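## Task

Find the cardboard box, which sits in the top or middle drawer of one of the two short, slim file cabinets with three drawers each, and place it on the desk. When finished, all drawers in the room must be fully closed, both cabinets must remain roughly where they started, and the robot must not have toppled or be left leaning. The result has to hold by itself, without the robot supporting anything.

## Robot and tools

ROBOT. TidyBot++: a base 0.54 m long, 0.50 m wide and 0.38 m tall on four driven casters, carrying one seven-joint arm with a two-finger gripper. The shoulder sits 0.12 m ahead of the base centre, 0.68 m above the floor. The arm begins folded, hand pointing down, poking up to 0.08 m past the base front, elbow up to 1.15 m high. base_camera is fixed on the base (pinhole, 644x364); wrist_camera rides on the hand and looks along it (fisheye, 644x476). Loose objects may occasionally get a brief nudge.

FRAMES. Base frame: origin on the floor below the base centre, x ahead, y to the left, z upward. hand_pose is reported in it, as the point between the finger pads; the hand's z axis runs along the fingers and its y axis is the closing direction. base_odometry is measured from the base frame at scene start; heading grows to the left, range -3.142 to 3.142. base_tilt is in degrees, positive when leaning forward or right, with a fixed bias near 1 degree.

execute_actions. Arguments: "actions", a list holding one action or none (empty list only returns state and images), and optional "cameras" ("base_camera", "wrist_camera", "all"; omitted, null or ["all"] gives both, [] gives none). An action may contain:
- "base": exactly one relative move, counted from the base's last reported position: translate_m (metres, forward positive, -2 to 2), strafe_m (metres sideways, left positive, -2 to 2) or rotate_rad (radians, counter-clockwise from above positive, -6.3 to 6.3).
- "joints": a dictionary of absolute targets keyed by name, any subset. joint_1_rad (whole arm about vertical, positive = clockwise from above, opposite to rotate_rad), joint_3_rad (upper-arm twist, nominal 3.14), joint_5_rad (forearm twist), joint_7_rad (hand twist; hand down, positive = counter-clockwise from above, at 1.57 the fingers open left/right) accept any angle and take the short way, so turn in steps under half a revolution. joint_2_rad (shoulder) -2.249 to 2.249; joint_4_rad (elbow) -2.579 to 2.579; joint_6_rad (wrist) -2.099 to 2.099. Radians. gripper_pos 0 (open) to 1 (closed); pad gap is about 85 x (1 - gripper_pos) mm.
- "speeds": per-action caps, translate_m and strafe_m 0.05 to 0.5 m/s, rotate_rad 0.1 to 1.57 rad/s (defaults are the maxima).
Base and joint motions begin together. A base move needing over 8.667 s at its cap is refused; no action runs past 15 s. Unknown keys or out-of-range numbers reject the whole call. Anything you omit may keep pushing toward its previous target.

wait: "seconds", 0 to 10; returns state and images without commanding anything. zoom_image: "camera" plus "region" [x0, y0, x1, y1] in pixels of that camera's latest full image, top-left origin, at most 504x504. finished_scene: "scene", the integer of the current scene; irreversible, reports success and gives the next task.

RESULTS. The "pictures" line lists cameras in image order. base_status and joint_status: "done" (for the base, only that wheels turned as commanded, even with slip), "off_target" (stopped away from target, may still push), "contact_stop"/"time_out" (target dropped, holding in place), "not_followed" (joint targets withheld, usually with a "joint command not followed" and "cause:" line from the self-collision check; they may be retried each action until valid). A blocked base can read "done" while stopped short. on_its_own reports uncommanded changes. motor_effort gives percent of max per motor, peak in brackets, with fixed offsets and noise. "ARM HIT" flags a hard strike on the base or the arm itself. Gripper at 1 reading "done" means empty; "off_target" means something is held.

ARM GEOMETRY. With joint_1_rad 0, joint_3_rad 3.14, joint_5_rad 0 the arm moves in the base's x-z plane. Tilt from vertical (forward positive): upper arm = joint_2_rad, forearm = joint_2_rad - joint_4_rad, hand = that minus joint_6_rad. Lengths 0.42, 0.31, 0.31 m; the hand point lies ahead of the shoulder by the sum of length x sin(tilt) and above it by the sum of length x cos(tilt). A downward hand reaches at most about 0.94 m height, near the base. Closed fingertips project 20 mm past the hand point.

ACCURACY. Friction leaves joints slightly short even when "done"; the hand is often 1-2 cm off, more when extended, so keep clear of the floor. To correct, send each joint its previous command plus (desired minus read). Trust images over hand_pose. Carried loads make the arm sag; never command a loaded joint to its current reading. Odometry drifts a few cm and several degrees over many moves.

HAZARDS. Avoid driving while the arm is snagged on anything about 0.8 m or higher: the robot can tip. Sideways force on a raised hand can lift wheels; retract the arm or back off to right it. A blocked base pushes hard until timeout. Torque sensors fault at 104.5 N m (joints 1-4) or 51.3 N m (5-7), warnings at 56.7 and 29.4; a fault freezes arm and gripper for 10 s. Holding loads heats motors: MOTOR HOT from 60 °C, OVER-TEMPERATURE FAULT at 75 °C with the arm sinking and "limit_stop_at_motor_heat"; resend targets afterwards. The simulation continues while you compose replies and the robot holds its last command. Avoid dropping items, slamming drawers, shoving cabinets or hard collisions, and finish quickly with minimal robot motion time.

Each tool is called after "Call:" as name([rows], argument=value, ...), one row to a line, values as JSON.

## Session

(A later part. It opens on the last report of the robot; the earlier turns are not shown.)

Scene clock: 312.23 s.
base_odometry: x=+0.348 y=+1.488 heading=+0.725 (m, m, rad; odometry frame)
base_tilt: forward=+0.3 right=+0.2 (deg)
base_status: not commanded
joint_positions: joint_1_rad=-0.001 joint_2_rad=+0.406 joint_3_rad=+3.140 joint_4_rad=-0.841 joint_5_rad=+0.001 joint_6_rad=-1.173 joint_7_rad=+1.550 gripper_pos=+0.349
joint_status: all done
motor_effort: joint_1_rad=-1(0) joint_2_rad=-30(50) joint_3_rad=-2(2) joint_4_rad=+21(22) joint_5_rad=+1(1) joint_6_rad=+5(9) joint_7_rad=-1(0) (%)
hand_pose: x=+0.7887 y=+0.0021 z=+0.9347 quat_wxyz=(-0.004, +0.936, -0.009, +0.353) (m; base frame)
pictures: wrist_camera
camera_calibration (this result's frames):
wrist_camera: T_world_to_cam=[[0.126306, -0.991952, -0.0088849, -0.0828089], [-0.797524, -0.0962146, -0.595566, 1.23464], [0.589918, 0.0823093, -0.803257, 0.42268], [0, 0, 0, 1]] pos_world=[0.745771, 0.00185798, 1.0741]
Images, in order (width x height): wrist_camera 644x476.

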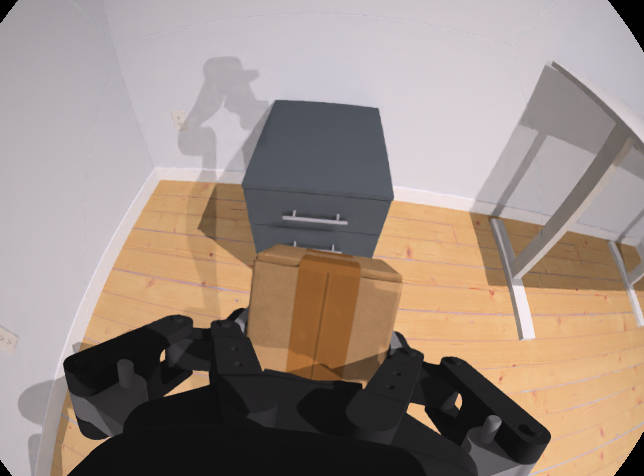

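Call:
execute_actions([
  {"base":{"strafe_m":-1.4},"joints":{"joint_2_rad":0.3,"joint_4_rad":-0.8,"joint_6_rad":-1.95}},
], cameras=[])

Call:
execute_actions([
  {"base":{"translate_m":0.45}},
])

Scene clock: 321.70 s.
base_odometry: x=+1.276 y=+0.440 heading=+0.725 (m, m, rad; odometry frame)
base_tilt: forward=+0.2 right=+0.3 (deg)
base_status: done
joint_positions: joint_1_rad=+0.002 joint_2_rad=+0.305 joint_3_rad=+3.140 joint_4_rad=-0.813 joint_5_rad=+0.001 joint_6_rad=-1.939 joint_7_rad=+1.550 gripper_pos=+0.349
joint_status: all done
motor_effort: joint_1_rad=-1(2) joint_2_rad=-24(33) joint_3_rad=-2(3) joint_4_rad=+17(22) joint_5_rad=+1(1) joint_6_rad=+0(5) joint_7_rad=-1(1) (%)
hand_pose: x=+0.5545 y=+0.0008 z=+0.9104 quat_wxyz=(+0.000, +0.999, -0.011, +0.042) (m; base frame)
pictures: none
No camera images: the call's "cameras" was empty. Leave "cameras" out to get every camera's image.

Scene clock: 323.97 s.
base_odometry: x=+1.613 y=+0.738 heading=+0.724 (m, m, rad; odometry frame)
base_tilt: forward=+0.2 right=+0.2 (deg)
base_status: done
joint_positions: joint_1_rad=+0.002 joint_2_rad=+0.310 joint_3_rad=+3.140 joint_4_rad=-0.812 joint_5_rad=+0.001 joint_6_rad=-1.939 joint_7_rad=+1.550 gripper_pos=+0.349
joint_status: not commanded
motor_effort: joint_1_rad=-1(1) joint_2_rad=-25(28) joint_3_rad=-1(2) joint_4_rad=+17(18) joint_5_rad=+1(1) joint_6_rad=+0(1) joint_7_rad=-1(1) (%)
hand_pose: x=+0.5556 y=+0.0008 z=+0.9087 quat_wxyz=(+0.000, +0.999, -0.011, +0.040) (m; base frame)
pictures: base_camera, wrist_camera
camera_calibration (this result's frames):
wrist_camera: T_world_to_cam=[[0.0935777, -0.992264, -0.0815819, 0.0293019], [-0.995586, -0.0938525, -0.000468862, 0.602348], [-0.00719143, 0.0812657, -0.996667, 1.04688], [0, 0, 0, 1]] pos_world=[0.604476, 0.00053152, 1.04607]
Images, in order (width x height): base_camera 644x364, wrist_camera 644x476.

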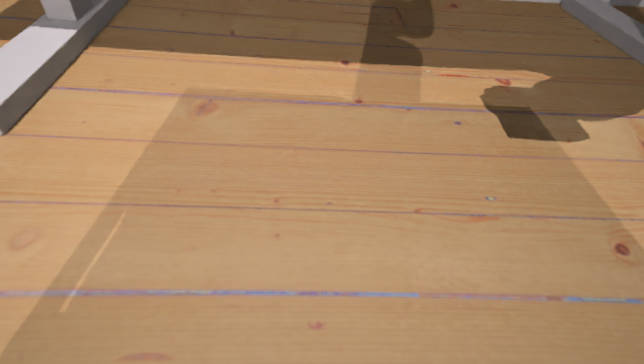

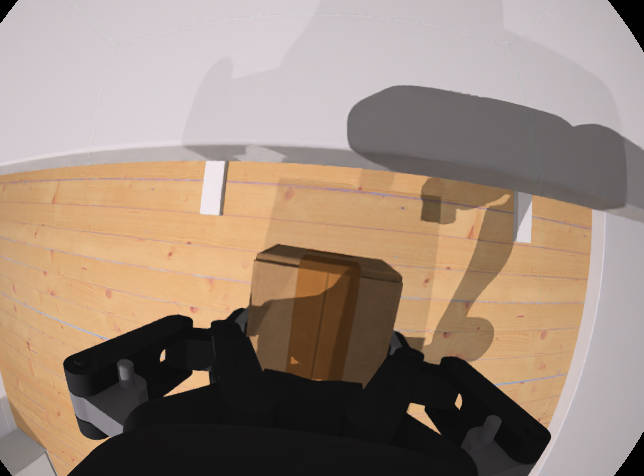

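Call:
execute_actions([
  {"joints":{"joint_2_rad":0.25,"joint_4_rad":-0.6,"joint_6_rad":-2.09}},
], cameras=["wrist_camera"])

Call:
execute_actions([
  {"base":{"translate_m":0.28},"speeds":{"translate_m":0.2}},
], cameras=["wrist_camera"])

Scene clock: 336.10 s.
base_odometry: x=+1.613 y=+0.738 heading=+0.724 (m, m, rad; odometry frame)
base_tilt: forward=+0.2 right=+0.2 (deg)
base_status: not commanded
joint_positions: joint_1_rad=+0.002 joint_2_rad=+0.259 joint_3_rad=+3.140 joint_4_rad=-0.611 joint_5_rad=+0.001 joint_6_rad=-2.059 joint_7_rad=+1.550 gripper_pos=+0.349
joint_status: all done
motor_effort: joint_1_rad=-1(0) joint_2_rad=-20(25) joint_3_rad=-1(1) joint_4_rad=+15(18) joint_5_rad=+1(1) joint_6_rad=+2(2) joint_7_rad=-1(1) (%)
hand_pose: x=+0.5328 y=+0.0008 z=+0.9869 quat_wxyz=(-0.001, +0.994, -0.011, +0.106) (m; base frame)
pictures: wrist_camera
camera_calibration (this result's frames):
wrist_camera: T_world_to_cam=[[0.103333, -0.992281, -0.0685671, 0.0197948], [-0.986922, -0.0937121, -0.131158, 0.704077], [0.12372, 0.0812234, -0.988987, 1.04737], [0, 0, 0, 1]] pos_world=[0.563244, 0.000551957, 1.12953]
Images, in order (width x height): wrist_camera 644x476.

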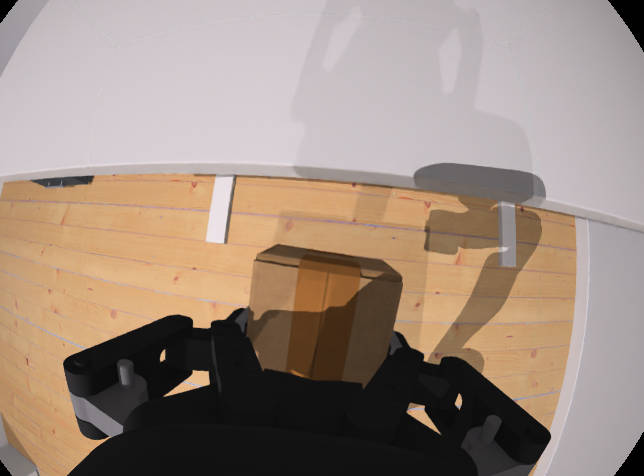

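Scene clock: 338.27 s.
base_odometry: x=+1.823 y=+0.924 heading=+0.724 (m, m, rad; odometry frame)
base_tilt: forward=+0.2 right=+0.2 (deg)
base_status: done
joint_positions: joint_1_rad=+0.002 joint_2_rad=+0.252 joint_3_rad=+3.140 joint_4_rad=-0.605 joint_5_rad=+0.001 joint_6_rad=-2.070 joint_7_rad=+1.550 gripper_pos=+0.349
joint_status: not commanded
motor_effort: joint_1_rad=+0(1) joint_2_rad=-22(23) joint_3_rad=-1(2) joint_4_rad=+16(16) joint_5_rad=+1(2) joint_6_rad=+1(6) joint_7_rad=-1(1) (%)
hand_pose: x=+0.5278 y=+0.0008 z=+0.9912 quat_wxyz=(-0.001, +0.994, -0.011, +0.107) (m; base frame)
pictures: wrist_camera
camera_calibration (this result's frames):
wrist_camera: T_world_to_cam=[[0.103535, -0.992282, -0.0682488, 0.0201893], [-0.986518, -0.0937053, -0.134169, 0.702478], [0.126738, 0.0812198, -0.988605, 1.05025], [0, 0, 0, 1]] pos_world=[0.557811, 0.000558332, 1.13391]
Images, in order (width x height): wrist_camera 644x476.

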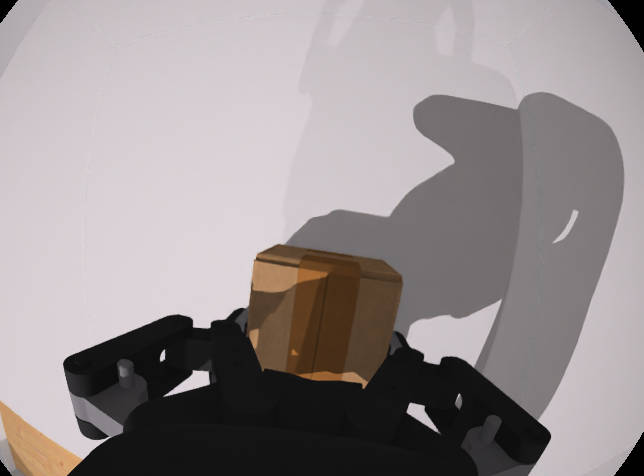

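Call:
execute_actions([
  {"joints":{"joint_2_rad":0.36,"joint_4_rad":-0.77,"joint_6_rad":-1.99}},
], cameras=["wrist_camera"])

Scene clock: 344.40 s.
base_odometry: x=+1.823 y=+0.924 heading=+0.724 (m, m, rad; odometry frame)
base_tilt: forward=+0.2 right=+0.3 (deg)
base_status: not commanded
joint_positions: joint_1_rad=+0.002 joint_2_rad=+0.226 joint_3_rad=+3.140 joint_4_rad=-0.654 joint_5_rad=+0.001 joint_6_rad=-2.028 joint_7_rad=+1.550 gripper_pos=+0.349
joint_status: joint_2_rad off_target (ended at +0.226, target +0.360); joint_4_rad off_target (ended at -0.654, target -0.770); the others done
motor_effort: joint_1_rad=+0(1) joint_2_rad=+6(21) joint_3_rad=-1(1) joint_4_rad=-5(14) joint_5_rad=+1(1) joint_6_rad=+2(4) joint_7_rad=-1(1) (%)
hand_pose: x=+0.5279 y=+0.0008 z=+0.9892 quat_wxyz=(-0.001, +0.993, -0.011, +0.117) (m; base frame)
pictures: wrist_camera
camera_calibration (this result's frames):
wrist_camera: T_world_to_cam=[[0.104796, -0.992282, -0.0662866, 0.017446], [-0.983912, -0.093753, -0.15208, 0.718628], [0.144692, 0.0811576, -0.986143, 1.03637], [0, 0, 0, 1]] pos_world=[0.555285, 0.000575916, 1.13245]
Images, in order (width x height): wrist_camera 644x476.

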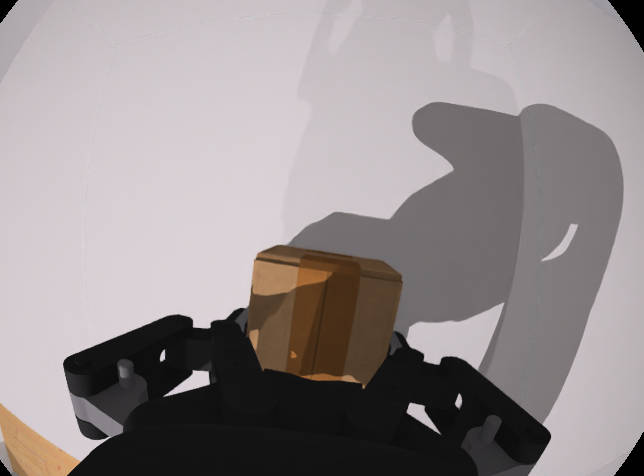

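Already on the desk. Relieve and release.

Call:
execute_actions([
  {"joints":{"joint_2_rad":0.25,"joint_4_rad":-0.6,"joint_6_rad":-2.09}},
], cameras=[])

Call:
execute_actions([
  {"joints":{"gripper_pos":0}},
], cameras=[])

Call:
execute_actions([
  {"joints":{"joint_4_rad":-0.25}},
], cameras=["wrist_camera"])

Scene clock: 351.30 s.
base_odometry: x=+1.823 y=+0.924 heading=+0.724 (m, m, rad; odometry frame)
base_tilt: forward=+0.2 right=+0.2 (deg)
base_status: not commanded
joint_positions: joint_1_rad=+0.002 joint_2_rad=+0.244 joint_3_rad=+3.140 joint_4_rad=-0.618 joint_5_rad=+0.001 joint_6_rad=-2.057 joint_7_rad=+1.550 gripper_pos=+0.349
joint_status: all done
motor_effort: joint_1_rad=+0(1) joint_2_rad=-20(20) joint_3_rad=-1(1) joint_4_rad=+15(16) joint_5_rad=+1(1) joint_6_rad=+1(5) joint_7_rad=-2(0) (%)
hand_pose: x=+0.5281 y=+0.0008 z=+0.9912 quat_wxyz=(-0.001, +0.994, -0.011, +0.111) (m; base frame)
pictures: none
No camera images: the call's "cameras" was empty. Leave "cameras" out to get every camera's image.

Scene clock: 352.40 s.
base_odometry: x=+1.823 y=+0.924 heading=+0.724 (m, m, rad; odometry frame)
base_tilt: forward=+0.2 right=+0.2 (deg)
base_status: not commanded
joint_positions: joint_1_rad=+0.002 joint_2_rad=+0.244 joint_3_rad=+3.140 joint_4_rad=-0.615 joint_5_rad=+0.001 joint_6_rad=-2.057 joint_7_rad=+1.550 gripper_pos=+0.000
joint_status: all done
motor_effort: joint_1_rad=-1(0) joint_2_rad=-20(20) joint_3_rad=-1(1) joint_4_rad=+15(15) joint_5_rad=+1(1) joint_6_rad=+1(1) joint_7_rad=-2(1) (%)
hand_pose: x=+0.5284 y=+0.0008 z=+0.9922 quat_wxyz=(-0.001, +0.994, -0.011, +0.113) (m; base frame)
pictures: none
No camera images: the call's "cameras" was empty. Leave "cameras" out to get every camera's image.

Scene clock: 353.87 s.
base_odometry: x=+1.823 y=+0.924 heading=+0.724 (m, m, rad; odometry frame)
base_tilt: forward=+0.2 right=+0.2 (deg)
base_status: not commanded
joint_positions: joint_1_rad=+0.002 joint_2_rad=+0.244 joint_3_rad=+3.140 joint_4_rad=-0.261 joint_5_rad=+0.001 joint_6_rad=-2.057 joint_7_rad=+1.550 gripper_pos=+0.000
joint_status: all done
motor_effort: joint_1_rad=-1(0) joint_2_rad=-17(20) joint_3_rad=-1(1) joint_4_rad=+12(14) joint_5_rad=+1(1) joint_6_rad=+4(4) joint_7_rad=-1(0) (%)
hand_pose: x=+0.5433 y=+0.0008 z=+1.1049 quat_wxyz=(-0.003, +0.958, -0.011, +0.286) (m; base frame)
pictures: wrist_camera
camera_calibration (this result's frames):
wrist_camera: T_world_to_cam=[[0.120939, -0.9923, -0.0267235, -0.0290267], [-0.873837, -0.0936517, -0.477115, 1.05069], [0.470939, 0.0810537, -0.878434, 0.851976], [0, 0, 0, 1]] pos_world=[0.520412, 0.000539857, 1.24893]
Images, in order (width x height): wrist_camera 644x476.

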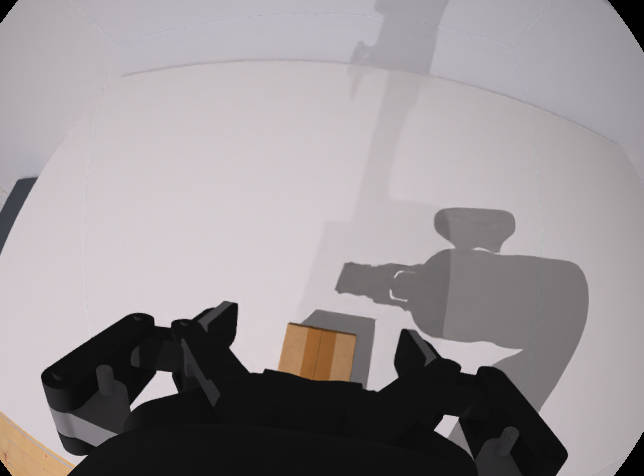

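Call:
finished_scene(scene=2)

The scene is finished: the task was done.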